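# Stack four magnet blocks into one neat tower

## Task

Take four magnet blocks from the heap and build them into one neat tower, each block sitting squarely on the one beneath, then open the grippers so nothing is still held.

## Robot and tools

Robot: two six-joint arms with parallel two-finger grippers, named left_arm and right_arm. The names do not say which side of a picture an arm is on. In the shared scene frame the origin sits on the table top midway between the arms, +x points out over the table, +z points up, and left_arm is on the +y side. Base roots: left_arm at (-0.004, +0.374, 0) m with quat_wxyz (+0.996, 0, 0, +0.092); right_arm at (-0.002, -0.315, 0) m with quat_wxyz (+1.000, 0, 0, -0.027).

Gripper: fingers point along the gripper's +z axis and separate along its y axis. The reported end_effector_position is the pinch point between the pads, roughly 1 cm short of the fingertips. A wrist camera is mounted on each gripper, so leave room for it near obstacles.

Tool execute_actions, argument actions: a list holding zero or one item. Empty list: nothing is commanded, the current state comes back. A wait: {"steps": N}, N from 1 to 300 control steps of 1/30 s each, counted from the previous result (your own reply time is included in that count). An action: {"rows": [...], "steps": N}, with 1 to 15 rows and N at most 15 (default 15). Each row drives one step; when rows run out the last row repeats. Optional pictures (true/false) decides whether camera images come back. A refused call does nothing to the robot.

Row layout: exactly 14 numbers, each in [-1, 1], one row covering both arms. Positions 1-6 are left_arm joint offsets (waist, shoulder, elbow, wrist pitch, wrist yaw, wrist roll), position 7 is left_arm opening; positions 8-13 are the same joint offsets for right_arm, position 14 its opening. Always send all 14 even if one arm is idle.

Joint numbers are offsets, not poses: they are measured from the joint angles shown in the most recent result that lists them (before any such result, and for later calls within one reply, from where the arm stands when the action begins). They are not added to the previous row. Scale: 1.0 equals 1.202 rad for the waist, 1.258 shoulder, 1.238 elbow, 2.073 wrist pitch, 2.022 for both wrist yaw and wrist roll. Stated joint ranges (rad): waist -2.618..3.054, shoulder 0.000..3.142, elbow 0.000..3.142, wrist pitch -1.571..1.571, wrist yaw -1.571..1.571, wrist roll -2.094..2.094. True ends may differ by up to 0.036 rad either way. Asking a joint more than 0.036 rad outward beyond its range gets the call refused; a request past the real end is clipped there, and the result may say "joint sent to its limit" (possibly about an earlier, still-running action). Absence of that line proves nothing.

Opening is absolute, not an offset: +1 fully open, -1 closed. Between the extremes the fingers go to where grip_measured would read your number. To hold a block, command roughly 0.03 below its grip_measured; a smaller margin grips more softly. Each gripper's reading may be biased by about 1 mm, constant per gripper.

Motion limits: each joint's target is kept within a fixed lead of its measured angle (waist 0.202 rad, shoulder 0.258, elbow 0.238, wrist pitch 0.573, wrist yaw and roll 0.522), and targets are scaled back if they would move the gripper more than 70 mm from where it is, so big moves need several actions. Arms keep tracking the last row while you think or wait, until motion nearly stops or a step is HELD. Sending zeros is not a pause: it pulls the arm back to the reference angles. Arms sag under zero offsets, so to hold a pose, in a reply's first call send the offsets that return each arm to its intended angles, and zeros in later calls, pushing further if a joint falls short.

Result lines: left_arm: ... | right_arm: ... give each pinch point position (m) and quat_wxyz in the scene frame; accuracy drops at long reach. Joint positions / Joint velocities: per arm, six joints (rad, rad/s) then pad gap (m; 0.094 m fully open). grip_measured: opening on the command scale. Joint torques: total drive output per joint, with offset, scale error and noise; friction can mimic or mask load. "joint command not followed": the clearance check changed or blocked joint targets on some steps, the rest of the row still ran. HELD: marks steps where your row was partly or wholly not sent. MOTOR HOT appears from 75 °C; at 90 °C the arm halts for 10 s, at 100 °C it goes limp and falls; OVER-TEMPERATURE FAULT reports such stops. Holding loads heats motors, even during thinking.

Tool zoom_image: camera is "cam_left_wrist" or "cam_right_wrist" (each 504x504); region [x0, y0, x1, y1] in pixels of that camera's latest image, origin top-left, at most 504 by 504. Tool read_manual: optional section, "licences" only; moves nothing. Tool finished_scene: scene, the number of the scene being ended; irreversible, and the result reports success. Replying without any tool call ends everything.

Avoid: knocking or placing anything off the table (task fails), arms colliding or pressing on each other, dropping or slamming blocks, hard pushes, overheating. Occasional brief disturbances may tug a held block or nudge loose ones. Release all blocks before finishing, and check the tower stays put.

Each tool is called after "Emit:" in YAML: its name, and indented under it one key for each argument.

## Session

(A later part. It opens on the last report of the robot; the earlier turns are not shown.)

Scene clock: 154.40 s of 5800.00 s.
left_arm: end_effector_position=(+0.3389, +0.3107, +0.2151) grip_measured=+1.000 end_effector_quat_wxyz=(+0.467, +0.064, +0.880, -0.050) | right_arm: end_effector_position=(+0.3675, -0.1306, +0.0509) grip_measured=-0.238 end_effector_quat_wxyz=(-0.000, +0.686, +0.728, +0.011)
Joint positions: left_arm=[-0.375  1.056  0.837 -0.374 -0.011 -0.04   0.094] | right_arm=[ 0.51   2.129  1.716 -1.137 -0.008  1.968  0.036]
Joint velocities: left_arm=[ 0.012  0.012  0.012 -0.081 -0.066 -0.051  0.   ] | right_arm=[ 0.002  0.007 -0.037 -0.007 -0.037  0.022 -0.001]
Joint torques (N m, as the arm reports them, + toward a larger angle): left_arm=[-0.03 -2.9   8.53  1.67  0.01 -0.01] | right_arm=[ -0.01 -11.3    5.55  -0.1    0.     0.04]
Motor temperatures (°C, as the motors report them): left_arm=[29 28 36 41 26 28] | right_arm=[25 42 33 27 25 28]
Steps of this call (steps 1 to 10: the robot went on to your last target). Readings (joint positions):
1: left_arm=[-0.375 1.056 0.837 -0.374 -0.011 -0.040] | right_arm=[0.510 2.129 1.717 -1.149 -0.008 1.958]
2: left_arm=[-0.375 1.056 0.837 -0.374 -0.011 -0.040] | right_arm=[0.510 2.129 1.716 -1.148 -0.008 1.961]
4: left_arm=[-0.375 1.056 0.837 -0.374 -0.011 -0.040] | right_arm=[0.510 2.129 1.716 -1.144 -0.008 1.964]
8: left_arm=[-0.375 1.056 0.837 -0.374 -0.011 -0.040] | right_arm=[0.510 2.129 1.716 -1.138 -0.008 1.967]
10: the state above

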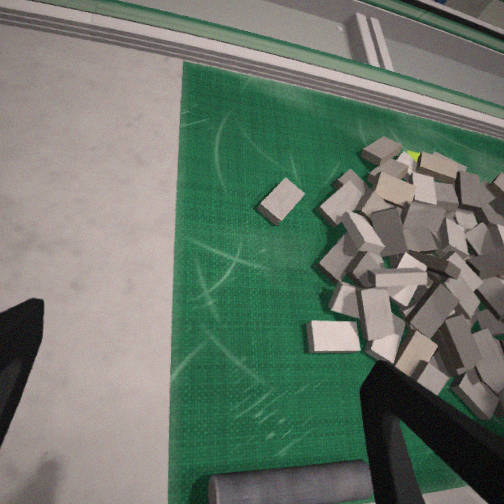

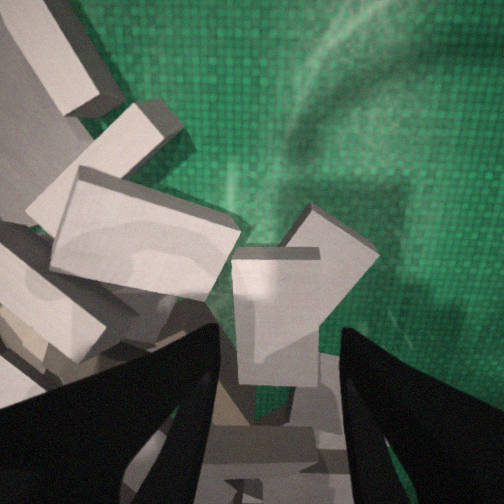

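Emit:
execute_actions:
  actions:
    - {"rows":[[0,0,0,0,0,0,1,0.013,0,-0.005,0.01,0,0,-0.32],[0,0,0,0,0,0,1,0.013,0,-0.01,0.018,0,0,-0.32],[0,0,0,0,0,0,1,0.013,0,-0.015,0.025,0,0,-0.32],[0,0,0,0,0,0,1,0.013,0.004,-0.02,0.031,0,0,-0.32],[0,0,0,0,0,0,1,0.013,0.008,-0.025,0.037,0,0,-0.32],[0,0,0,0,0,0,1,0.013,0.012,-0.03,0.037,0,0,-0.32],[0,0,0,0,0,0,1,0.013,0.016,-0.035,0.037,0,0,-0.32],[0,0,0,0,0,0,1,0.013,0.017,-0.04,0.037,0,0,-0.32],[0,0,0,0,0,0,1,0.013,0.017,-0.045,0.037,0,0,-0.32],[0,0,0,0,0,0,1,0.013,0.017,-0.049,0.037,0,0,-0.32]],"steps":15}

Scene clock: 159.00 s of 5800.00 s.
left_arm: end_effector_position=(+0.3389, +0.3107, +0.2151) grip_measured=+1.000 end_effector_quat_wxyz=(+0.467, +0.064, +0.880, -0.050) | right_arm: end_effector_position=(+0.3728, -0.1241, +0.0460) grip_measured=-0.318 end_effector_quat_wxyz=(+0.004, +0.683, +0.730, +0.028)
Joint positions: left_arm=[-0.375  1.056  0.837 -0.374 -0.011 -0.04   0.094] | right_arm=[ 0.517  2.129  1.696 -1.083 -0.011  1.969  0.032]
Joint velocities: left_arm=[ 0.012  0.002  0.017 -0.066 -0.007 -0.081  0.   ] | right_arm=[ 0.012  0.002  0.012 -0.007  0.007 -0.007  0.001]
Joint torques (N m, as the arm reports them, + toward a larger angle): left_arm=[-0.08 -2.86  8.5   1.68  0.01 -0.01] | right_arm=[ 0.69 -9.43  3.65  0.11  0.   -0.03]
Motor temperatures (°C, as the motors report them): left_arm=[29 28 36 41 26 28] | right_arm=[25 43 32 27 25 28]
Steps of this call (steps 1 to 30: the robot went on to your last target; steps 31 to 90: nothing new was sent; then 1.10 s passed at rest; steps 91 to 105: all 15 steps of this action). Readings (joint positions):
91: left_arm=[-0.375 1.056 0.837 -0.374 -0.011 -0.040] | right_arm=[0.510 2.129 1.716 -1.134 -0.008 1.969]
92: left_arm=[-0.375 1.056 0.837 -0.374 -0.011 -0.040] | right_arm=[0.511 2.129 1.716 -1.131 -0.008 1.969]
94: left_arm=[-0.375 1.056 0.837 -0.374 -0.011 -0.040] | right_arm=[0.512 2.129 1.716 -1.117 -0.008 1.969]
98: left_arm=[-0.375 1.056 0.837 -0.374 -0.011 -0.040] | right_arm=[0.516 2.129 1.703 -1.090 -0.011 1.969]
105: the state above

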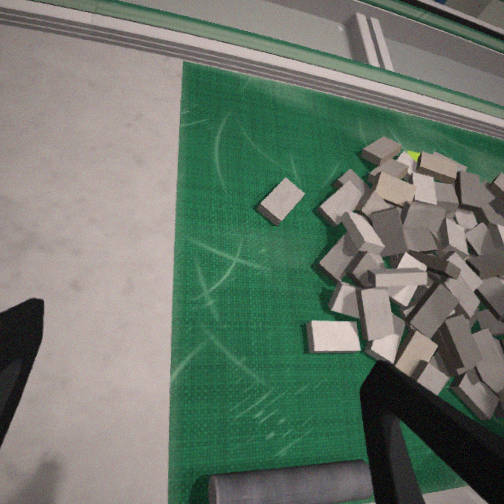

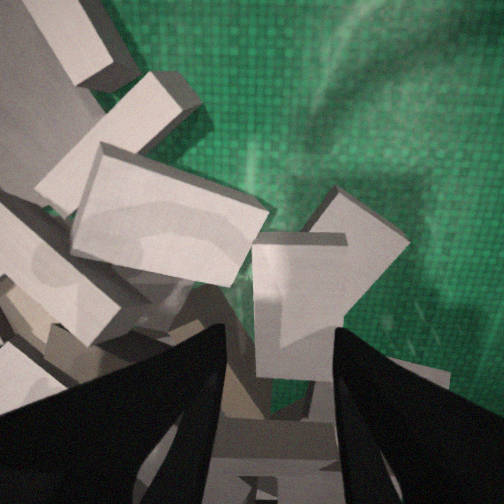

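Emit:
execute_actions:
  actions:
    - {"rows":[[0,0,0,0,0,0,1,0,-0.01,0,0,0,0,-0.3],[0,0,0,0,0,0,1,0,-0.02,0,0,0,0,-0.3],[0,0,0,0,0,0,1,0,-0.024,0,0,0,0,-0.3],[0,0,0,0,0,0,1,0,-0.024,0,0,0,0,-0.3],[0,0,0,0,0,0,1,-0.011,-0.024,0,-0.012,0,0,-0.3],[0,0,0,0,0,0,1,-0.011,-0.024,0,-0.024,0,0,-0.3]],"steps":15}
  pictures: false

Emit:
execute_actions:
  actions:
    - {"steps":6}

Scene clock: 162.43 s of 5800.00 s.
left_arm: end_effector_position=(+0.3389, +0.3107, +0.2151) grip_measured=+1.000 end_effector_quat_wxyz=(+0.467, +0.064, +0.880, -0.050) | right_arm: end_effector_position=(+0.3687, -0.1256, +0.0505) grip_measured=-0.302 end_effector_quat_wxyz=(+0.001, +0.683, +0.730, +0.024)
Joint positions: left_arm=[-0.375  1.056  0.837 -0.374 -0.011 -0.04   0.094] | right_arm=[ 0.517  2.118  1.696 -1.103 -0.014  1.969  0.033]
Joint velocities: left_arm=[-0.007 -0.017  0.002 -0.051 -0.022 -0.007  0.   ] | right_arm=[-0.017 -0.007  0.012 -0.051 -0.051 -0.051 -0.   ]
Joint torques (N m, as the arm reports them, + toward a larger angle): left_arm=[ 0.02 -2.88  8.49  1.66  0.01 -0.02] | right_arm=[ -1.02 -12.72   7.09  -0.33   0.    -0.02]
Motor temperatures (°C, as the motors report them): left_arm=[29 28 36 41 26 28] | right_arm=[25 43 32 27 25 28]
Steps of this call (steps 1 to 15: the robot went on to your last target; steps 16 to 88: nothing new was sent; steps 89 to 103: all 15 steps of this action). Readings (joint positions):
89: left_arm=[-0.375 1.056 0.837 -0.374 -0.011 -0.040] | right_arm=[0.517 2.128 1.696 -1.083 -0.011 1.969]
90: left_arm=[-0.375 1.056 0.837 -0.374 -0.011 -0.040] | right_arm=[0.517 2.126 1.696 -1.083 -0.013 1.969]
92: left_arm=[-0.375 1.056 0.837 -0.374 -0.011 -0.040] | right_arm=[0.517 2.125 1.696 -1.083 -0.014 1.969]
96: left_arm=[-0.375 1.056 0.837 -0.374 -0.011 -0.040] | right_arm=[0.517 2.119 1.696 -1.093 -0.014 1.969]
103: the state above

Scene clock: 162.63 s of 5800.00 s.
left_arm: end_effector_position=(+0.3389, +0.3107, +0.2151) grip_measured=+1.000 end_effector_quat_wxyz=(+0.467, +0.064, +0.880, -0.050) | right_arm: end_effector_position=(+0.3684, -0.1258, +0.0505) grip_measured=-0.302 end_effector_quat_wxyz=(+0.001, +0.683, +0.730, +0.023)
Joint positions: left_arm=[-0.375  1.056  0.837 -0.374 -0.011 -0.04   0.094] | right_arm=[ 0.517  2.118  1.696 -1.105 -0.014  1.969  0.033]
Joint velocities: left_arm=[-0.022 -0.002 -0.007 -0.007 -0.022 -0.051  0.   ] | right_arm=[-0.007 -0.012 -0.007  0.007  0.037  0.022 -0.   ]
Joint torques (N m, as the arm reports them, + toward a larger angle): left_arm=[-0.11 -2.98  8.51  1.67 -0.02  0.01] | right_arm=[ -1.11 -12.66   7.14  -0.37   0.    -0.02]
Motor temperatures (°C, as the motors report them): left_arm=[29 28 36 41 26 28] | right_arm=[25 43 32 27 25 28]
Steps of this call (steps 1 to 6: the robot went on to your last target). Readings (joint positions):
1: left_arm=[-0.375 1.056 0.837 -0.374 -0.011 -0.040] | right_arm=[0.517 2.118 1.696 -1.104 -0.014 1.969]
2: left_arm=[-0.375 1.056 0.837 -0.374 -0.011 -0.040] | right_arm=[0.517 2.118 1.696 -1.104 -0.014 1.969]
4: left_arm=[-0.375 1.056 0.837 -0.374 -0.011 -0.040] | right_arm=[0.517 2.118 1.696 -1.104 -0.014 1.969]
6: the state above

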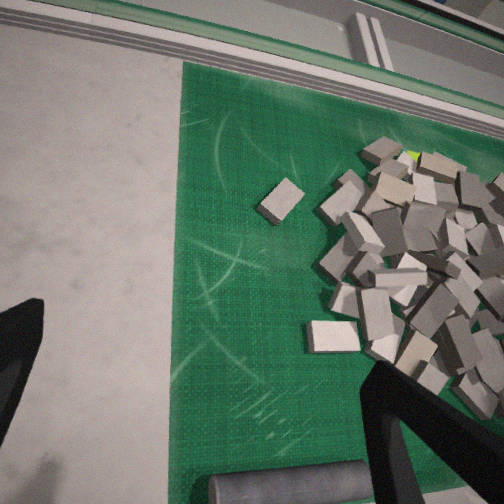

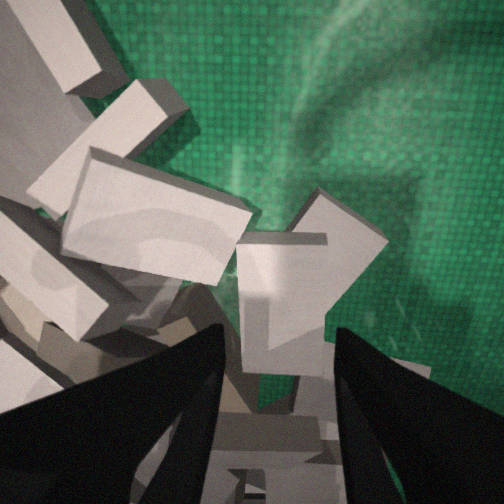

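Emit:
execute_actions:
  actions:
    - {"rows":[[0,0,0,0,0,0,1,0,0.006,0,0,0.01,0,-0.3],[0,0,0,0,0,0,1,0,0.01,0,0,0.01,0,-0.3],[0,0,0,0,0,0,1,0,0.014,0,0,0.01,0,-0.3],[0,0,0,0,0,0,1,0,0.018,0,0,0.01,0,-0.3],[0,0,0,0,0,0,1,0,0.022,0,0,0.01,0,-0.3],[0,0,0,0,0,0,1,0,0.026,0,0,0.01,0,-0.3],[0,0,0,0,0,0,1,0,0.03,0,0,0.01,0,-0.3],[0,0,0,0,0,0,1,0,0.034,0,0,0.01,0,-0.3]],"steps":14}

Scene clock: 166.27 s of 5800.00 s.
left_arm: end_effector_position=(+0.3389, +0.3107, +0.2151) grip_measured=+1.000 end_effector_quat_wxyz=(+0.467, +0.064, +0.880, -0.050) | right_arm: end_effector_position=(+0.3663, -0.1280, +0.0359) grip_measured=-0.302 end_effector_quat_wxyz=(-0.003, +0.684, +0.730, +0.005)
Joint positions: left_arm=[-0.375  1.056  0.837 -0.374 -0.011 -0.04   0.094] | right_arm=[ 0.517  2.155  1.696 -1.105 -0.008  1.969  0.033]
Joint velocities: left_arm=[-0.002 -0.002 -0.012  0.037  0.066 -0.007  0.   ] | right_arm=[-0.007  0.007  0.012  0.037  0.066  0.007 -0.001]
Joint torques (N m, as the arm reports them, + toward a larger angle): left_arm=[-0.07 -3.01  8.36  1.67  0.    0.  ] | right_arm=[  0.   -10.82   7.09  -0.19   0.12  -0.02]
Motor temperatures (°C, as the motors report them): left_arm=[29 28 36 41 26 28] | right_arm=[25 44 32 27 25 28]
Steps of this call (steps 1 to 15: the robot went on to your last target; steps 16 to 90: nothing new was sent; then 0.17 s passed at rest; steps 91 to 104: all 14 steps of this action). Readings (joint positions):
91: left_arm=[-0.375 1.056 0.837 -0.374 -0.011 -0.040] | right_arm=[0.517 2.118 1.696 -1.105 -0.013 1.969]
92: left_arm=[-0.375 1.056 0.837 -0.374 -0.011 -0.040] | right_arm=[0.517 2.118 1.696 -1.105 -0.012 1.969]
94: left_arm=[-0.375 1.056 0.837 -0.374 -0.011 -0.040] | right_arm=[0.517 2.118 1.696 -1.105 -0.011 1.969]
98: left_arm=[-0.375 1.056 0.837 -0.374 -0.011 -0.040] | right_arm=[0.517 2.134 1.696 -1.105 -0.009 1.969]
104: the state above

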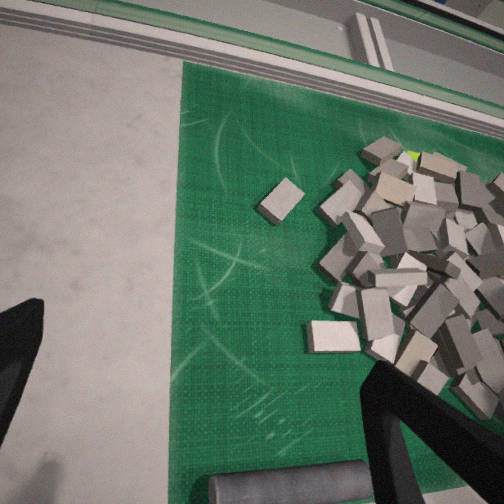

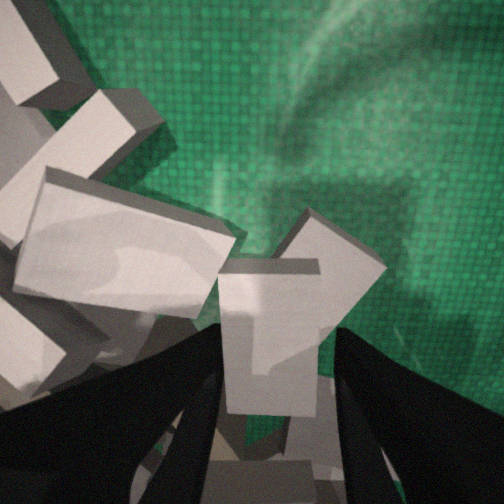

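Emit:
execute_actions:
  actions:
    - {"rows":[[0,0,0,0,0,0,1,0,0,0,0,0,0,-0.34],[0,0,0,0,0,0,1,0,0,0,0,0,0,-0.38],[0,0,0,0,0,0,1,0,0,0,0,0,0,-0.42],[0,0,0,0,0,0,1,0,0,0,0,0,0,-0.45],[0,0,0,0,0,0,1,0,0,0,0,0,0,-0.48],[0,0,0,0,0,0,1,0,0,0,0,0,0,-0.5],[0,0,0,0,0,0,1,0,0,0,0,0,0,-0.52]],"steps":10}

Emit:
execute_actions:
  actions:
    - {"rows":[[0,0,0,0,0,0,1,0,-0.015,0,-0.01,0,0,-0.52],[0,0,0,0,0,0,1,0,-0.03,0,-0.02,0,0,-0.52],[0,0,0,0,0,0,1,0,-0.05,0,-0.035,0,0,-0.52],[0,0,0,0,0,0,1,0,-0.075,0,-0.05,0,0,-0.52],[0,0,0,0,0,0,1,0,-0.105,0,-0.06,0,0,-0.52],[0,0,0,0,0,0,1,0,-0.14,-0.02,-0.07,0,-0.05,-0.52],[0,0,0,0,0,0,1,0,-0.18,-0.05,-0.07,0,-0.12,-0.52],[0,0,0,0,0,0,1,0.01,-0.22,-0.09,-0.07,0,-0.2,-0.52],[0,0,0,0,0,0,1,0.025,-0.26,-0.13,-0.07,0,-0.3,-0.52],[0,0,0,0,0,0,1,0.04,-0.3,-0.17,-0.06,0,-0.4,-0.52],[0,0,0,0,0,0,1,0.055,-0.34,-0.22,-0.05,0,-0.5,-0.52],[0,0,0,0,0,0,1,0.068,-0.38,-0.27,-0.04,0,-0.6,-0.52],[0,0,0,0,0,0,1,0.078,-0.41,-0.32,-0.03,0,-0.7,-0.52],[0,0,0,0,0,0,1,0.084,-0.435,-0.37,-0.02,0,-0.8,-0.52],[0,0,0,0,0,0,1,0.087,-0.452,-0.42,-0.01,0,-0.978,-0.52]],"steps":15}
  pictures: false

Emit:
execute_actions:
  actions:
    - {"steps":26}

Scene clock: 175.83 s of 5800.00 s.
left_arm: end_effector_position=(+0.3389, +0.3107, +0.2151) grip_measured=+1.000 end_effector_quat_wxyz=(+0.467, +0.064, +0.880, -0.050) | right_arm: end_effector_position=(+0.3663, -0.1280, +0.0359) grip_measured=-0.472 end_effector_quat_wxyz=(-0.003, +0.684, +0.730, +0.005)
Joint positions: left_arm=[-0.375  1.056  0.837 -0.374 -0.011 -0.04   0.094] | right_arm=[ 0.517  2.155  1.696 -1.105 -0.008  1.969  0.025]
Joint velocities: left_arm=[-0.002 -0.012  0.002 -0.022  0.051 -0.037  0.   ] | right_arm=[ 0.002  0.007 -0.002  0.007  0.007 -0.022 -0.001]
Joint torques (N m, as the arm reports them, + toward a larger angle): left_arm=[ 0.04 -2.78  8.48  1.7  -0.01  0.01] | right_arm=[ -0.01 -11.24   6.98  -0.18  -0.02  -0.01]
Motor temperatures (°C, as the motors report them): left_arm=[29 28 36 41 26 28] | right_arm=[25 44 32 27 25 28]
Steps of this call (steps 1 to 15: the robot went on to your last target; steps 16 to 90: nothing new was sent; then 6.23 s passed at rest; steps 91 to 100: all 10 steps of this action). Readings (joint positions):
91: left_arm=[-0.375 1.056 0.837 -0.374 -0.011 -0.040] | right_arm=[0.517 2.155 1.696 -1.105 -0.008 1.969]
92: left_arm=[-0.375 1.056 0.837 -0.374 -0.011 -0.040] | right_arm=[0.517 2.155 1.696 -1.105 -0.008 1.969]
94: left_arm=[-0.375 1.056 0.837 -0.374 -0.011 -0.040] | right_arm=[0.517 2.155 1.696 -1.105 -0.008 1.969]
98: left_arm=[-0.375 1.056 0.837 -0.374 -0.011 -0.040] | right_arm=[0.517 2.155 1.696 -1.105 -0.008 1.969]
100: the state above

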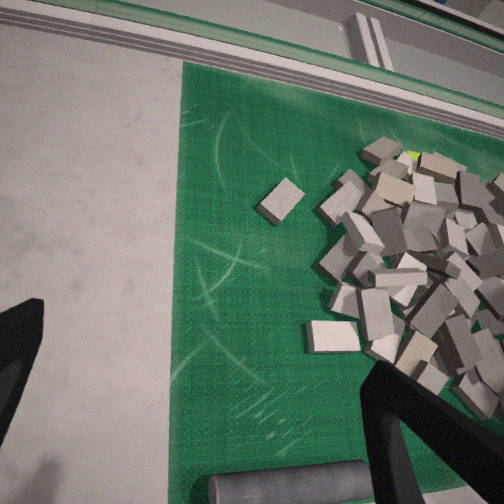

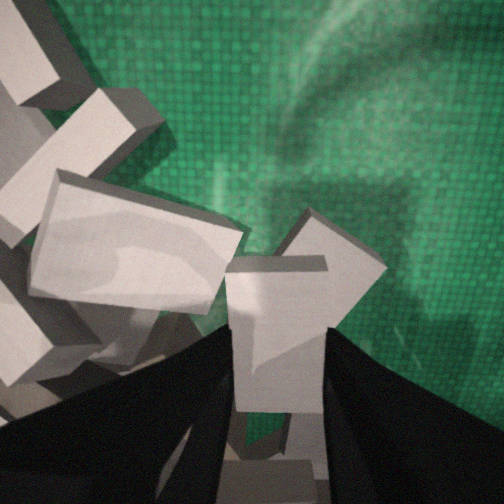

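Scene clock: 176.33 s of 5800.00 s.
left_arm: end_effector_position=(+0.3389, +0.3107, +0.2151) grip_measured=+1.000 end_effector_quat_wxyz=(+0.467, +0.064, +0.880, -0.050) | right_arm: end_effector_position=(+0.2628, -0.1491, +0.1228) grip_measured=-0.472 end_effector_quat_wxyz=(+0.035, +0.300, +0.952, +0.049)
Joint positions: left_arm=[-0.375  1.056  0.837 -0.374 -0.011 -0.04   0.094] | right_arm=[ 0.602  1.613  1.322 -1.158 -0.012  1.162  0.025]
Joint velocities: left_arm=[-0.007 -0.012  0.007  0.007 -0.022 -0.037  0.   ] | right_arm=[ 0.466 -1.048 -1.746  0.198 -0.125 -2.821  0.   ]
Joint torques (N m, as the arm reports them, + toward a larger angle): left_arm=[-0.03 -2.95  8.54  1.67  0.01  0.02] | right_arm=[-0.82 -3.72  4.11  0.03  0.14 -0.01]
Motor temperatures (°C, as the motors report them): left_arm=[29 28 36 41 26 28] | right_arm=[25 44 32 27 25 28]
Steps of this call (steps 1 to 15: all 15 steps of this action). Readings (joint positions):
1: left_arm=[-0.375 1.056 0.837 -0.374 -0.011 -0.040] | right_arm=[0.517 2.155 1.696 -1.105 -0.008 1.969]
2: left_arm=[-0.375 1.056 0.837 -0.374 -0.011 -0.040] | right_arm=[0.517 2.153 1.696 -1.106 -0.009 1.969]
4: left_arm=[-0.375 1.056 0.837 -0.374 -0.011 -0.040] | right_arm=[0.517 2.140 1.696 -1.121 -0.010 1.969]
8: left_arm=[-0.375 1.056 0.837 -0.374 -0.011 -0.040] | right_arm=[0.517 2.008 1.652 -1.160 -0.011 1.851]
15: the state above

Scene clock: 177.20 s of 5800.00 s.
left_arm: end_effector_position=(+0.3389, +0.3107, +0.2151) grip_measured=+1.000 end_effector_quat_wxyz=(+0.467, +0.064, +0.880, -0.050) | right_arm: end_effector_position=(+0.2285, -0.1625, +0.0901) grip_measured=-0.472 end_effector_quat_wxyz=(+0.003, -0.280, +0.960, +0.009)
Joint positions: left_arm=[-0.375  1.056  0.837 -0.374 -0.011 -0.04   0.094] | right_arm=[ 0.623  1.593  1.178 -1.144 -0.015  0.004  0.025]
Joint velocities: left_arm=[ 0.002  0.002  0.017 -0.037  0.051  0.066  0.   ] | right_arm=[ 0.002  0.002  0.002  0.007 -0.095 -0.081  0.001]
Joint torques (N m, as the arm reports them, + toward a larger angle): left_arm=[-0.07 -2.96  8.56  1.7  -0.02  0.02] | right_arm=[-0.18 -6.81  6.97  0.01  0.02 -0.06]
Motor temperatures (°C, as the motors report them): left_arm=[29 28 36 41 26 28] | right_arm=[25 44 32 27 25 28]
Steps of this call (steps 1 to 26: the robot went on to your last target). Readings (joint positions):
1: left_arm=[-0.375 1.056 0.837 -0.374 -0.011 -0.040] | right_arm=[0.615 1.588 1.271 -1.158 -0.015 1.062]
2: left_arm=[-0.375 1.056 0.837 -0.374 -0.011 -0.040] | right_arm=[0.622 1.580 1.233 -1.162 -0.017 0.962]
4: left_arm=[-0.375 1.056 0.837 -0.374 -0.011 -0.040] | right_arm=[0.623 1.587 1.190 -1.163 -0.018 0.762]
8: left_arm=[-0.375 1.056 0.837 -0.374 -0.011 -0.040] | right_arm=[0.623 1.593 1.178 -1.157 -0.017 0.370]
26: the state above

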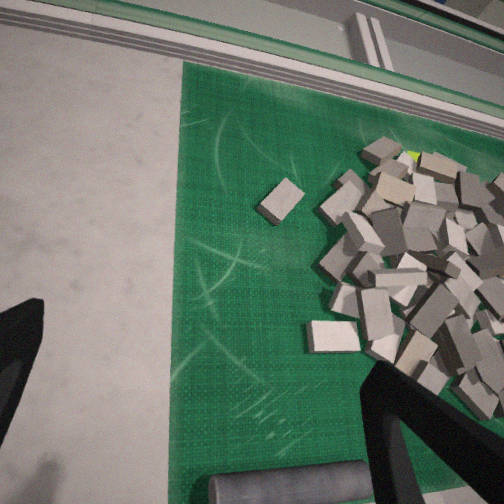

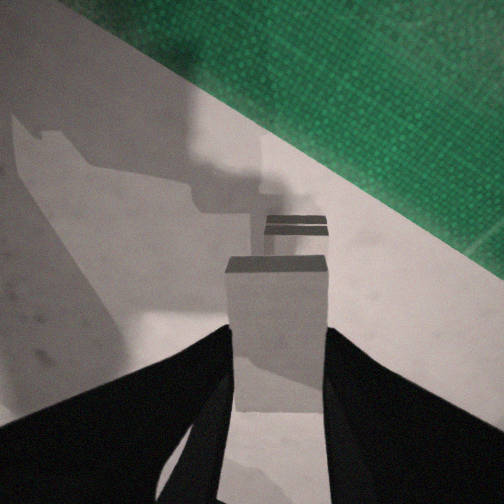

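Emit:
execute_actions:
  actions:
    - {"rows":[[0,0,0,0,0,0,1,-0.013,0,-0.012,0.01,0.012,-0.006,-0.52],[0,0,0,0,0,0,1,-0.013,0,-0.024,0.02,0.012,-0.006,-0.52],[0,0,0,0,0,0,1,-0.013,0.005,-0.036,0.03,0.012,-0.006,-0.52],[0,0,0,0,0,0,1,-0.013,0.012,-0.048,0.04,0.012,-0.006,-0.52],[0,0,0,0,0,0,1,-0.013,0.012,-0.06,0.05,0.012,-0.006,-0.52],[0,0,0,0,0,0,1,-0.013,0.012,-0.072,0.06,0.012,-0.006,-0.52],[0,0,0,0,0,0,1,-0.013,0.012,-0.084,0.068,0.012,-0.006,-0.52],[0,0,0,0,0,0,1,-0.013,0.012,-0.096,0.075,0.012,-0.006,-0.52],[0,0,0,0,0,0,1,-0.013,0.012,-0.108,0.082,0.012,-0.006,-0.52],[0,0,0,0,0,0,1,-0.013,0.012,-0.118,0.082,0.012,-0.006,-0.52],[0,0,0,0,0,0,1,-0.013,0.012,-0.126,0.082,0.012,-0.006,-0.52],[0,0,0,0,0,0,1,-0.013,0.012,-0.132,0.082,0.012,-0.006,-0.52],[0,0,0,0,0,0,1,-0.013,0.012,-0.136,0.082,0.012,-0.006,-0.52]],"steps":15}
  pictures: false

Emit:
execute_actions:
  actions:
    - {"steps":12}

Emit:
zoom_image:
  camera: "cam_right_wrist"
  region: [200,190,360,300]

Scene clock: 184.50 s of 5800.00 s.
left_arm: end_effector_position=(+0.3389, +0.3107, +0.2151) grip_measured=+1.000 end_effector_quat_wxyz=(+0.467, +0.064, +0.880, -0.050) | right_arm: end_effector_position=(+0.2176, -0.1747, +0.0499) grip_measured=-0.472 end_effector_quat_wxyz=(-0.010, -0.280, +0.960, -0.004)
Joint positions: left_arm=[-0.375  1.056  0.837 -0.374 -0.011 -0.04   0.094] | right_arm=[ 0.618  1.605  1.024 -1.012  0.001 -0.003  0.025]
Joint velocities: left_arm=[ 0.007  0.002 -0.012 -0.051 -0.007  0.022  0.   ] | right_arm=[-0.017  0.002 -0.11   0.051  0.022 -0.007 -0.001]
Joint torques (N m, as the arm reports them, + toward a larger angle): left_arm=[-0.1  -3.08  8.51  1.68  0.05 -0.01] | right_arm=[-0.83 -5.88  5.97  0.11  0.06 -0.07]
Motor temperatures (°C, as the motors report them): left_arm=[29 28 36 41 26 28] | right_arm=[25 43 32 27 25 28]
Steps of this call (steps 1 to 30: the robot went on to your last target; steps 31 to 90: nothing new was sent; then 3.80 s passed at rest; steps 91 to 105: all 15 steps of this action). Readings (joint positions):
91: left_arm=[-0.375 1.056 0.837 -0.374 -0.011 -0.040] | right_arm=[0.623 1.593 1.178 -1.144 -0.013 -0.003]
92: left_arm=[-0.375 1.056 0.837 -0.374 -0.011 -0.040] | right_arm=[0.622 1.593 1.176 -1.141 -0.010 -0.003]
94: left_arm=[-0.375 1.056 0.837 -0.374 -0.011 -0.040] | right_arm=[0.620 1.593 1.163 -1.121 -0.005 -0.003]
98: left_arm=[-0.375 1.056 0.837 -0.374 -0.011 -0.040] | right_arm=[0.618 1.594 1.104 -1.064 -0.000 -0.003]
105: the state above

Scene clock: 184.90 s of 5800.00 s.
left_arm: end_effector_position=(+0.3389, +0.3107, +0.2151) grip_measured=+1.000 end_effector_quat_wxyz=(+0.467, +0.064, +0.880, -0.050) | right_arm: end_effector_position=(+0.2209, -0.1727, +0.0492) grip_measured=-0.472 end_effector_quat_wxyz=(-0.003, -0.280, +0.960, -0.002)
Joint positions: left_arm=[-0.375  1.056  0.837 -0.374 -0.011 -0.04   0.094] | right_arm=[ 0.618  1.605  1.022 -0.994  0.002 -0.003  0.025]
Joint velocities: left_arm=[ 0.007  0.007  0.002 -0.022 -0.007 -0.037  0.   ] | right_arm=[-0.012 -0.002  0.002 -0.037  0.037 -0.007  0.001]
Joint torques (N m, as the arm reports them, + toward a larger angle): left_arm=[ 0.09 -3.02  8.52  1.65  0.    0.02] | right_arm=[-0.84 -5.78  5.69 -0.05  0.04 -0.08]
Motor temperatures (°C, as the motors report them): left_arm=[29 28 36 41 26 28] | right_arm=[25 43 32 27 25 28]
Steps of this call (steps 1 to 12: the robot went on to your last target). Readings (joint positions):
1: left_arm=[-0.375 1.056 0.837 -0.374 -0.011 -0.040] | right_arm=[0.618 1.605 1.022 -1.011 0.001 -0.003]
2: left_arm=[-0.375 1.056 0.837 -0.374 -0.011 -0.040] | right_arm=[0.618 1.605 1.022 -1.009 0.002 -0.003]
4: left_arm=[-0.375 1.056 0.837 -0.374 -0.011 -0.040] | right_arm=[0.618 1.605 1.022 -1.002 0.002 -0.003]
8: left_arm=[-0.375 1.056 0.837 -0.374 -0.011 -0.040] | right_arm=[0.618 1.605 1.022 -0.996 0.002 -0.003]
12: the state above

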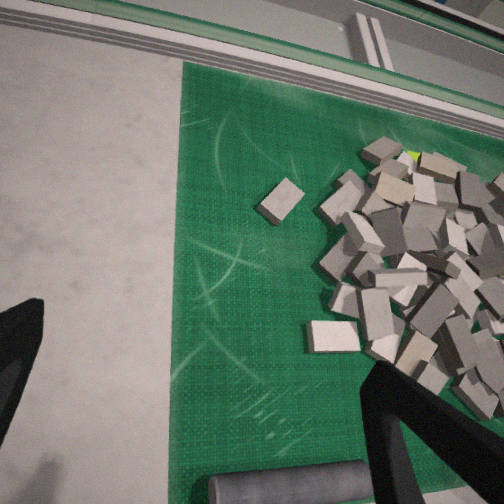

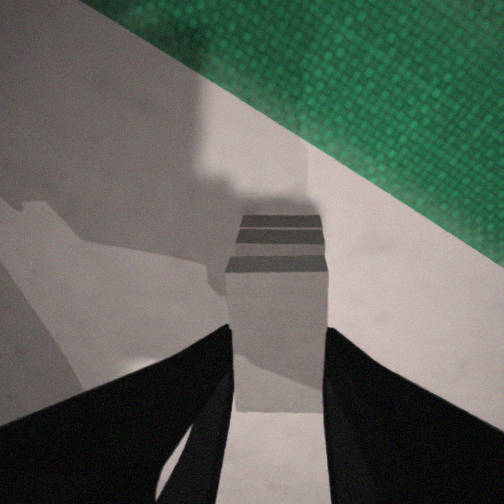

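Region (200, 190, 360, 300) of cam_right_wrist's 504x504 image, scaled by 3.150, with more detail than that image has; it fills the top 346 rows of this view, and the rest is white.

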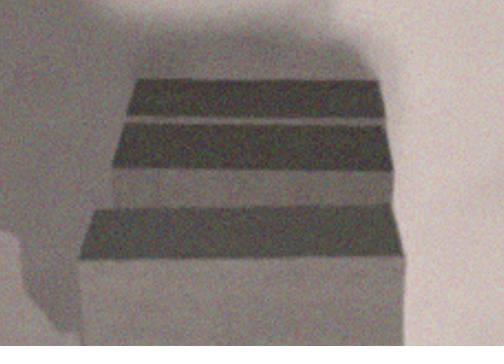

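Emit:
execute_actions:
  actions:
    - {"rows":[[0,0,0,0,0,0,1,0,0,0,0.008,0,0.016,-0.52],[0,0,0,0,0,0,1,0,0,0,0.016,0,0.016,-0.52],[0,0,0,0,0,0,1,0,0,0,0.016,0,0.016,-0.52],[0,0,0,0,0,0,1,0,0,0,0.016,0,0.016,-0.52],[0,0,0,0,0,0,1,0,0.005,0,0.016,0,0.016,-0.52],[0,0,0,0,0,0,1,0,0.009,0,0.016,0,0.016,-0.52],[0,0,0,0,0,0,1,0,0.013,0,0.016,0,0.016,-0.52],[0,0,0,0,0,0,1,0,0.016,0,0.016,0,0.016,-0.52],[0,0,0,0,0,0,1,0,0.019,0,0.016,0,0.016,-0.52],[0,0,0,0,0,0,1,0,0.022,0,0.016,0,0.016,-0.52]],"steps":15}

Emit:
zoom_image:
  camera: "cam_right_wrist"
  region: [200,190,360,300]

Scene clock: 190.83 s of 5800.00 s.
left_arm: end_effector_position=(+0.3389, +0.3107, +0.2151) grip_measured=+1.000 end_effector_quat_wxyz=(+0.467, +0.064, +0.880, -0.050) | right_arm: end_effector_position=(+0.2226, -0.1717, +0.0438) grip_measured=-0.472 end_effector_quat_wxyz=(-0.006, -0.268, +0.964, -0.003)
Joint positions: left_arm=[-0.375  1.056  0.837 -0.374 -0.011 -0.04   0.094] | right_arm=[ 0.618  1.627  1.022 -0.98   0.002  0.023  0.025]
Joint velocities: left_arm=[-0.017 -0.022  0.017  0.022  0.022  0.139  0.   ] | right_arm=[-0.002  0.002  0.012  0.007 -0.051  0.037 -0.001]
Joint torques (N m, as the arm reports them, + toward a larger angle): left_arm=[-0.15 -2.97  8.53  1.68 -0.02  0.02] | right_arm=[-0.02 -5.64  6.75 -0.06 -0.01  0.02]
Motor temperatures (°C, as the motors report them): left_arm=[29 28 36 41 26 28] | right_arm=[25 42 32 27 25 28]
Steps of this call (steps 1 to 30: the robot went on to your last target; steps 31 to 90: nothing new was sent; then 2.43 s passed at rest; steps 91 to 105: all 15 steps of this action). Readings (joint positions):
91: left_arm=[-0.375 1.056 0.837 -0.374 -0.011 -0.040] | right_arm=[0.618 1.605 1.022 -0.993 0.002 0.001]
92: left_arm=[-0.375 1.056 0.837 -0.374 -0.011 -0.040] | right_arm=[0.618 1.605 1.022 -0.991 0.002 0.006]
94: left_arm=[-0.375 1.056 0.837 -0.374 -0.011 -0.040] | right_arm=[0.618 1.605 1.022 -0.987 0.002 0.013]
98: left_arm=[-0.375 1.056 0.837 -0.374 -0.011 -0.040] | right_arm=[0.618 1.608 1.022 -0.982 0.002 0.019]
105: the state above

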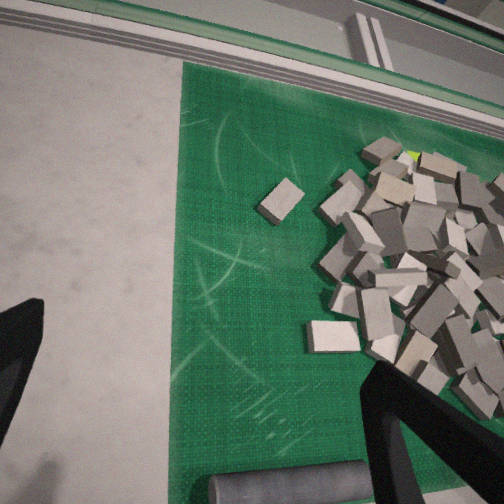

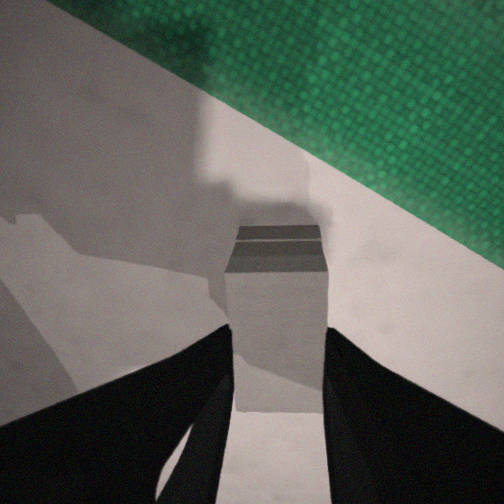

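Region (200, 190, 360, 300) of cam_right_wrist's 504x504 image, scaled by 3.150, with more detail than that image has; it fills the top 346 rows of this view, and the rest is white.

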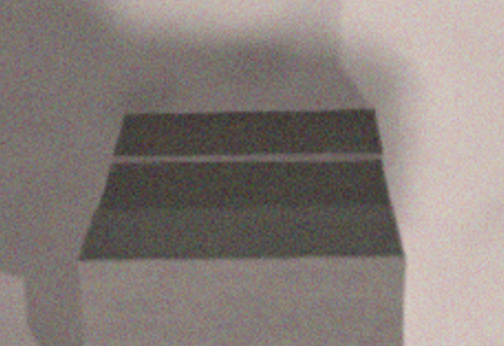

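Emit:
execute_actions:
  actions:
    - {"rows":[[0,0,0,0,0,0,1,0,0.01,0,0,0,0,-0.52],[0,0,0,0,0,0,1,0,0.01,0,0,0,0,-0.52],[0,0,0,0,0,0,1,0,0.01,0,0,0,0,-0.52],[0,0,0,0,0,0,1,0,0.01,0,0,0,0,-0.52],[0,0,0,0,0,0,1,0,0,0,0,0,0,-0.49],[0,0,0,0,0,0,1,0,0,0,0,0,0,-0.46],[0,0,0,0,0,0,1,0,0,0,0,0,0,-0.42],[0,0,0,0,0,0,1,0,0,0,0,0,0,-0.3],[0,0,0,0,0,0,1,0,0,0,0,0,0,-0.2]],"steps":11}

Emit:
execute_actions:
  actions:
    - {"rows":[[0,0,0,0,0,0,1,0,0,0.02,-0.01,0,0,-0.2],[0,0,0,0,0,0,1,0,0,0.04,-0.025,0,0,-0.2],[0,0,0,0,0,0,1,0,0,0.06,-0.04,0,0,-0.2],[0,0,0,0,0,0,1,0,0,0.09,-0.06,0,0,-0.2],[0,0,0,0,0,0,1,0,0,0.12,-0.08,0,0,-0.2],[0,0,0,0,0,0,1,0,0,0.16,-0.1,0,0,-0.2],[0,0,0,0,0,0,1,0,0.01,0.2,-0.12,0,0,-0.2],[0,0,0,0,0,0,1,0,0.04,0.25,-0.129,0,-0.03,-0.2],[0,0,0,0,0,0,1,-0.01,0.08,0.3,-0.129,0,-0.08,-0.2],[0,0,0,0,0,0,1,-0.025,0.12,0.35,-0.129,0,-0.13,-0.2],[0,0,0,0,0,0,1,-0.04,0.16,0.4,-0.129,0,-0.18,-0.2],[0,0,0,0,0,0,1,-0.055,0.2,0.45,-0.129,0,-0.23,-0.2],[0,0,0,0,0,0,1,-0.07,0.24,0.5,-0.129,0,-0.27,-0.2],[0,0,0,0,0,0,1,-0.08,0.28,0.55,-0.129,0,-0.306,-0.2],[0,0,0,0,0,0,1,-0.088,0.33,0.6,-0.129,0,-0.306,-0.2]],"steps":15}
  pictures: false

Emit:
execute_actions:
  actions:
    - {"steps":18}

Scene clock: 202.03 s of 5800.00 s.
left_arm: end_effector_position=(+0.3389, +0.3107, +0.2151) grip_measured=+1.000 end_effector_quat_wxyz=(+0.467, +0.064, +0.880, -0.050) | right_arm: end_effector_position=(+0.2228, -0.1716, +0.0438) grip_measured=-0.205 end_effector_quat_wxyz=(-0.006, -0.267, +0.964, -0.003)
Joint positions: left_arm=[-0.375  1.056  0.837 -0.374 -0.011 -0.04   0.094] | right_arm=[ 0.618  1.627  1.022 -0.979  0.002  0.024  0.037]
Joint velocities: left_arm=[ 0.012  0.007 -0.012 -0.007 -0.022 -0.051  0.   ] | right_arm=[-0.022 -0.002  0.007  0.022  0.007  0.037  0.005]
Joint torques (N m, as the arm reports them, + toward a larger angle): left_arm=[-0.02 -2.89  8.57  1.69  0.01 -0.01] | right_arm=[ 0.   -6.2   6.59 -0.16 -0.01 -0.02]
Motor temperatures (°C, as the motors report them): left_arm=[29 28 36 41 26 28] | right_arm=[25 41 32 27 25 28]
Steps of this call (steps 1 to 15: the robot went on to your last target; steps 16 to 90: nothing new was sent; then 7.83 s passed at rest; steps 91 to 101: all 11 steps of this action). Readings (joint positions):
91: left_arm=[-0.375 1.056 0.837 -0.374 -0.011 -0.040] | right_arm=[0.618 1.627 1.022 -0.979 0.002 0.024]
92: left_arm=[-0.375 1.056 0.837 -0.374 -0.011 -0.040] | right_arm=[0.618 1.627 1.022 -0.979 0.002 0.024]
94: left_arm=[-0.375 1.056 0.837 -0.374 -0.011 -0.040] | right_arm=[0.618 1.627 1.022 -0.979 0.002 0.024]
98: left_arm=[-0.375 1.056 0.837 -0.374 -0.011 -0.040] | right_arm=[0.618 1.627 1.022 -0.979 0.002 0.024]
101: the state above

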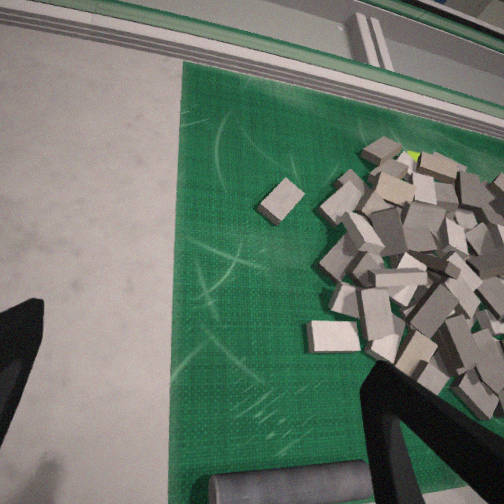

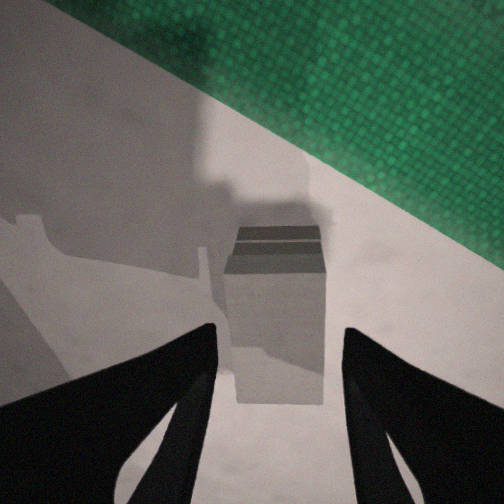

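Scene clock: 202.53 s of 5800.00 s.
left_arm: end_effector_position=(+0.3389, +0.3107, +0.2151) grip_measured=+1.000 end_effector_quat_wxyz=(+0.467, +0.064, +0.880, -0.050) | right_arm: end_effector_position=(+0.3346, -0.1294, +0.1125) grip_measured=-0.202 end_effector_quat_wxyz=(+0.045, -0.417, +0.908, +0.004)
Joint positions: left_arm=[-0.375  1.056  0.837 -0.374 -0.011 -0.04   0.094] | right_arm=[ 0.554  1.921  1.655 -1.215 -0.001 -0.362  0.037]
Joint velocities: left_arm=[-0.002 -0.007  0.007  0.022 -0.022 -0.037  0.   ] | right_arm=[-0.486  1.585  1.751 -0.11  -0.037 -1.575 -0.002]
Joint torques (N m, as the arm reports them, + toward a larger angle): left_arm=[-0.1  -2.89  8.46  1.69  0.01  0.  ] | right_arm=[-0.92 -7.69  7.26 -0.14  0.01 -0.04]
Motor temperatures (°C, as the motors report them): left_arm=[29 28 36 41 26 28] | right_arm=[25 40 32 27 25 28]
Steps of this call (steps 1 to 15: all 15 steps of this action). Readings (joint positions):
1: left_arm=[-0.375 1.056 0.837 -0.374 -0.011 -0.040] | right_arm=[0.618 1.627 1.022 -0.979 0.002 0.024]
2: left_arm=[-0.375 1.056 0.837 -0.374 -0.011 -0.040] | right_arm=[0.618 1.627 1.025 -0.985 0.002 0.024]
4: left_arm=[-0.375 1.056 0.837 -0.374 -0.011 -0.040] | right_arm=[0.618 1.627 1.047 -1.019 0.002 0.024]
8: left_arm=[-0.375 1.056 0.837 -0.374 -0.011 -0.040] | right_arm=[0.618 1.637 1.200 -1.139 0.002 0.015]
15: the state above

Scene clock: 203.13 s of 5800.00 s.
left_arm: end_effector_position=(+0.3389, +0.3107, +0.2151) grip_measured=+1.000 end_effector_quat_wxyz=(+0.467, +0.064, +0.880, -0.050) | right_arm: end_effector_position=(+0.3564, -0.1397, +0.0830) grip_measured=-0.202 end_effector_quat_wxyz=(+0.010, -0.497, +0.868, -0.003)
Joint positions: left_arm=[-0.375  1.056  0.837 -0.374 -0.011 -0.04   0.094] | right_arm=[ 0.508  2.057  1.735 -1.229  0.006 -0.585  0.037]
Joint velocities: left_arm=[-0.012 -0.017 -0.002 -0.051 -0.037 -0.007  0.   ] | right_arm=[ 0.017  0.002  0.017 -0.037  0.007 -0.066 -0.001]
Joint torques (N m, as the arm reports them, + toward a larger angle): left_arm=[-0.01 -2.89  8.41  1.66 -0.02  0.01] | right_arm=[  0.21 -11.68   9.7   -0.26  -0.03  -0.11]
Motor temperatures (°C, as the motors report them): left_arm=[29 28 36 41 26 28] | right_arm=[25 41 32 27 25 28]
Steps of this call (steps 1 to 18: the robot went on to your last target). Readings (joint positions):
1: left_arm=[-0.375 1.056 0.837 -0.374 -0.011 -0.040] | right_arm=[0.538 1.970 1.702 -1.210 -0.000 -0.407]
2: left_arm=[-0.375 1.056 0.837 -0.374 -0.011 -0.040] | right_arm=[0.526 2.006 1.728 -1.201 0.001 -0.443]
4: left_arm=[-0.375 1.056 0.837 -0.374 -0.011 -0.040] | right_arm=[0.511 2.044 1.735 -1.202 0.004 -0.496]
8: left_arm=[-0.375 1.056 0.837 -0.374 -0.011 -0.040] | right_arm=[0.508 2.057 1.735 -1.221 0.006 -0.551]
18: the state above

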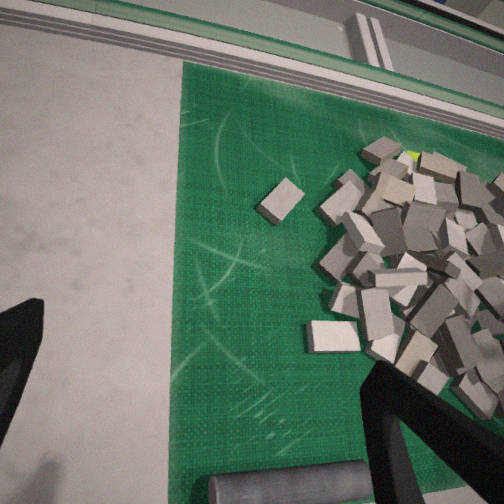

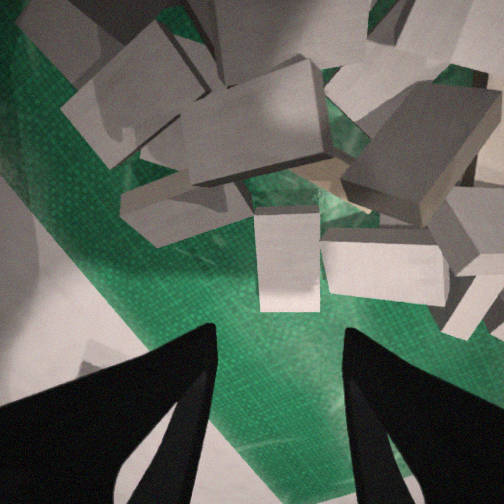

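Emit:
execute_actions:
  actions:
    - {"rows":[[0,0,0,0,0,0,1,-0.01,-0.01,-0.015,0.008,0,-0.01,-0.25],[0,0,0,0,0,0,1,-0.02,-0.02,-0.03,0.016,0,-0.024,-0.25],[0,0,0,0,0,0,1,-0.03,-0.032,-0.045,0.024,0,-0.024,-0.25],[0,0,0,0,0,0,1,-0.042,-0.032,-0.06,0.032,0,-0.024,-0.25],[0,0,0,0,0,0,1,-0.042,-0.032,-0.075,0.04,0,-0.024,-0.25],[0,0,0,0,0,0,1,-0.042,-0.032,-0.09,0.048,0,-0.024,-0.25],[0,0,0,0,0,0,1,-0.042,-0.032,-0.105,0.056,0,-0.024,-0.25],[0,0,0,0,0,0,1,-0.042,-0.032,-0.12,0.064,0,-0.024,-0.25],[0,0,0,0,0,0,1,-0.042,-0.032,-0.135,0.072,0,-0.024,-0.25],[0,0,0,0,0,0,1,-0.042,-0.032,-0.15,0.08,0,-0.024,-0.25],[0,0,0,0,0,0,1,-0.042,-0.032,-0.162,0.088,0,-0.024,-0.25],[0,0,0,0,0,0,1,-0.042,-0.032,-0.172,0.088,0,-0.024,-0.25],[0,0,0,0,0,0,1,-0.042,-0.032,-0.178,0.088,0,-0.024,-0.25]],"steps":15}
  pictures: false

Emit:
execute_actions:
  actions:
    - {"steps":12}

Scene clock: 215.37 s of 5800.00 s.
left_arm: end_effector_position=(+0.3389, +0.3107, +0.2151) grip_measured=+1.000 end_effector_quat_wxyz=(+0.467, +0.064, +0.880, -0.050) | right_arm: end_effector_position=(+0.3430, -0.1676, +0.0430) grip_measured=-0.248 end_effector_quat_wxyz=(-0.010, -0.493, +0.870, -0.003)
Joint positions: left_arm=[-0.375  1.056  0.837 -0.374 -0.011 -0.04   0.094] | right_arm=[ 0.458  2.028  1.532 -1.093  0.008 -0.626  0.035]
Joint velocities: left_arm=[ 0.007  0.002  0.012  0.007 -0.007 -0.051  0.   ] | right_arm=[-0.002 -0.012 -0.159  0.125 -0.051 -0.022 -0.   ]
Joint torques (N m, as the arm reports them, + toward a larger angle): left_arm=[-0.13 -2.94  8.53  1.66 -0.03  0.  ] | right_arm=[ -0.23 -11.24   6.12   0.04   0.03  -0.09]
Motor temperatures (°C, as the motors report them): left_arm=[29 28 36 41 26 28] | right_arm=[25 44 33 27 25 28]
Steps of this call (steps 1 to 15: the robot went on to your last target; steps 16 to 90: nothing new was sent; then 8.73 s passed at rest; steps 91 to 105: all 15 steps of this action). Readings (joint positions):
91: left_arm=[-0.375 1.056 0.837 -0.374 -0.011 -0.040] | right_arm=[0.508 2.057 1.735 -1.229 0.006 -0.591]
92: left_arm=[-0.375 1.056 0.837 -0.374 -0.011 -0.040] | right_arm=[0.507 2.055 1.732 -1.226 0.006 -0.597]
94: left_arm=[-0.375 1.056 0.837 -0.374 -0.011 -0.040] | right_arm=[0.498 2.045 1.710 -1.208 0.005 -0.608]
98: left_arm=[-0.375 1.056 0.837 -0.374 -0.011 -0.040] | right_arm=[0.466 2.028 1.642 -1.165 0.006 -0.620]
105: the state above

Scene clock: 215.77 s of 5800.00 s.
left_arm: end_effector_position=(+0.3389, +0.3107, +0.2151) grip_measured=+1.000 end_effector_quat_wxyz=(+0.467, +0.064, +0.880, -0.050) | right_arm: end_effector_position=(+0.3484, -0.1652, +0.0422) grip_measured=-0.248 end_effector_quat_wxyz=(+0.002, -0.494, +0.870, -0.004)
Joint positions: left_arm=[-0.375  1.056  0.837 -0.374 -0.011 -0.04   0.094] | right_arm=[ 0.458  2.028  1.529 -1.066  0.008 -0.628  0.035]
Joint velocities: left_arm=[ 0.012 -0.002 -0.002 -0.007 -0.007 -0.051  0.   ] | right_arm=[ 0.007 -0.022 -0.007  0.051  0.037 -0.139 -0.001]
Joint torques (N m, as the arm reports them, + toward a larger angle): left_arm=[-0.02 -2.93  8.44  1.65 -0.02 -0.01] | right_arm=[ -0.15 -11.24   5.51  -0.02  -0.03  -0.08]
Motor temperatures (°C, as the motors report them): left_arm=[29 28 36 41 26 28] | right_arm=[25 44 33 27 25 28]
Steps of this call (steps 1 to 12: the robot went on to your last target). Readings (joint positions):
1: left_arm=[-0.375 1.056 0.837 -0.374 -0.011 -0.040] | right_arm=[0.458 2.028 1.529 -1.091 0.008 -0.627]
2: left_arm=[-0.375 1.056 0.837 -0.374 -0.011 -0.040] | right_arm=[0.458 2.028 1.529 -1.087 0.008 -0.627]
4: left_arm=[-0.375 1.056 0.837 -0.374 -0.011 -0.040] | right_arm=[0.458 2.028 1.529 -1.078 0.008 -0.627]
8: left_arm=[-0.375 1.056 0.837 -0.374 -0.011 -0.040] | right_arm=[0.458 2.028 1.529 -1.069 0.008 -0.628]
12: the state above

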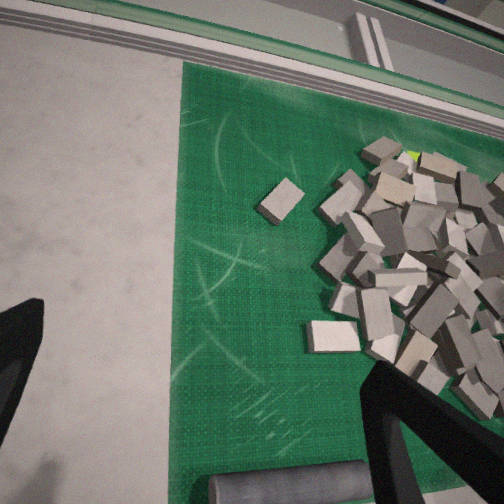

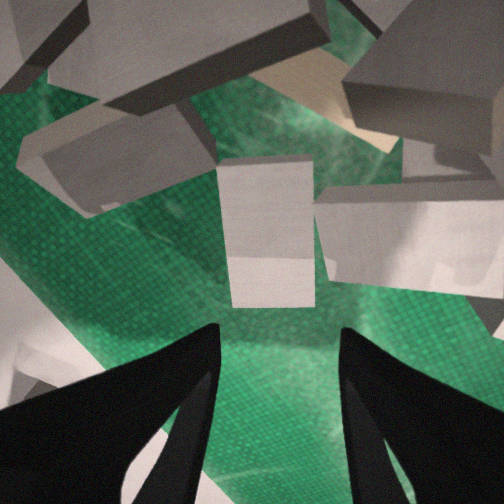

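Emit:
execute_actions:
  actions:
    - {"rows":[[0,0,0,0,0,0,1,0.014,0,-0.008,0.004,0,0,-0.26],[0,0,0,0,0,0,1,0.014,0,-0.014,0.008,0,0,-0.26],[0,0,0,0,0,0,1,0.014,0.004,-0.018,0.012,0,0,-0.26],[0,0,0,0,0,0,1,0.014,0.007,-0.022,0.016,0,0,-0.26],[0,0,0,0,0,0,1,0.014,0.009,-0.026,0.02,0,0,-0.26],[0,0,0,0,0,0,1,0.014,0.011,-0.03,0.025,0,0,-0.26],[0,0,0,0,0,0,1,0.014,0.013,-0.034,0.03,0,0,-0.26],[0,0,0,0,0,0,1,0.014,0.015,-0.038,0.035,0,0,-0.26],[0,0,0,0,0,0,1,0.014,0.017,-0.042,0.04,0,0,-0.26],[0,0,0,0,0,0,1,0.014,0.019,-0.046,0.042,0,0,-0.26],[0,0,0,0,0,0,1,0.014,0.021,-0.051,0.042,0,0,-0.26]],"steps":15}
  pictures: false

Emit:
execute_actions:
  actions:
    - {"steps":8}

Scene clock: 220.37 s of 5800.00 s.
left_arm: end_effector_position=(+0.3389, +0.3107, +0.2151) grip_measured=+1.000 end_effector_quat_wxyz=(+0.467, +0.064, +0.880, -0.050) | right_arm: end_effector_position=(+0.3464, -0.1630, +0.0248) grip_measured=-0.258 end_effector_quat_wxyz=(+0.000, -0.497, +0.868, -0.004)
Joint positions: left_arm=[-0.375  1.056  0.837 -0.374 -0.011 -0.04   0.094] | right_arm=[ 0.466  2.047  1.485 -1.006  0.008 -0.628  0.035]
Joint velocities: left_arm=[ 0.002 -0.007  0.007 -0.007 -0.037 -0.081  0.   ] | right_arm=[-0.012  0.061 -0.046 -0.022  0.007 -0.037 -0.   ]
Joint torques (N m, as the arm reports them, + toward a larger angle): left_arm=[-0.07 -3.    8.52  1.67 -0.01 -0.02] | right_arm=[ 0.82 -9.8   5.4   0.   -0.01 -0.01]
Motor temperatures (°C, as the motors report them): left_arm=[29 28 36 42 26 28] | right_arm=[25 44 33 27 25 28]
Steps of this call (steps 1 to 30: the robot went on to your last target; steps 31 to 90: nothing new was sent; then 1.10 s passed at rest; steps 91 to 105: all 15 steps of this action). Readings (joint positions):
91: left_arm=[-0.375 1.056 0.837 -0.374 -0.011 -0.040] | right_arm=[0.459 2.028 1.529 -1.064 0.008 -0.628]
92: left_arm=[-0.375 1.056 0.837 -0.374 -0.011 -0.040] | right_arm=[0.459 2.028 1.529 -1.064 0.008 -0.628]
94: left_arm=[-0.375 1.056 0.837 -0.374 -0.011 -0.040] | right_arm=[0.462 2.028 1.529 -1.062 0.008 -0.628]
98: left_arm=[-0.375 1.056 0.837 -0.374 -0.011 -0.040] | right_arm=[0.465 2.028 1.516 -1.038 0.008 -0.628]
105: the state above

Scene clock: 220.63 s of 5800.00 s.
left_arm: end_effector_position=(+0.3389, +0.3107, +0.2151) grip_measured=+1.000 end_effector_quat_wxyz=(+0.467, +0.064, +0.880, -0.050) | right_arm: end_effector_position=(+0.3476, -0.1625, +0.0237) grip_measured=-0.258 end_effector_quat_wxyz=(+0.003, -0.497, +0.868, -0.004)
Joint positions: left_arm=[-0.375  1.056  0.837 -0.374 -0.011 -0.04   0.094] | right_arm=[ 0.466  2.049  1.483 -0.998  0.008 -0.628  0.035]
Joint velocities: left_arm=[-0.007 -0.007 -0.007 -0.022 -0.051 -0.007  0.   ] | right_arm=[-0.002  0.002 -0.012 -0.007  0.007 -0.007  0.001]
Joint torques (N m, as the arm reports them, + toward a larger angle): left_arm=[ 0.03 -2.95  8.54  1.68 -0.01  0.02] | right_arm=[ 0.66 -9.79  5.44 -0.02 -0.02 -0.01]
Motor temperatures (°C, as the motors report them): left_arm=[29 28 36 42 26 28] | right_arm=[25 44 33 27 25 28]
Steps of this call (steps 1 to 8: the robot went on to your last target). Readings (joint positions):
1: left_arm=[-0.375 1.056 0.837 -0.374 -0.011 -0.040] | right_arm=[0.466 2.049 1.483 -1.005 0.008 -0.628]
2: left_arm=[-0.375 1.056 0.837 -0.374 -0.011 -0.040] | right_arm=[0.466 2.049 1.483 -1.004 0.008 -0.628]
4: left_arm=[-0.375 1.056 0.837 -0.374 -0.011 -0.040] | right_arm=[0.466 2.049 1.483 -1.002 0.008 -0.628]
8: the state above

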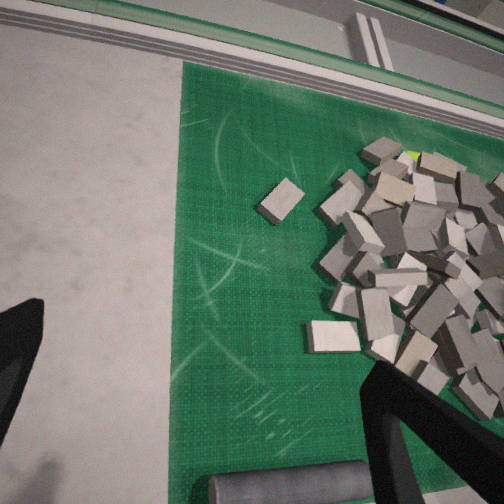

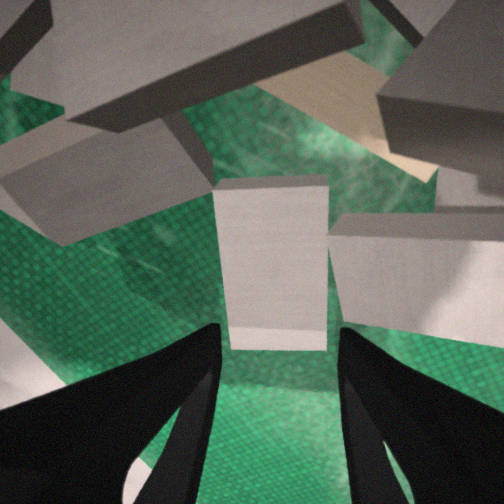

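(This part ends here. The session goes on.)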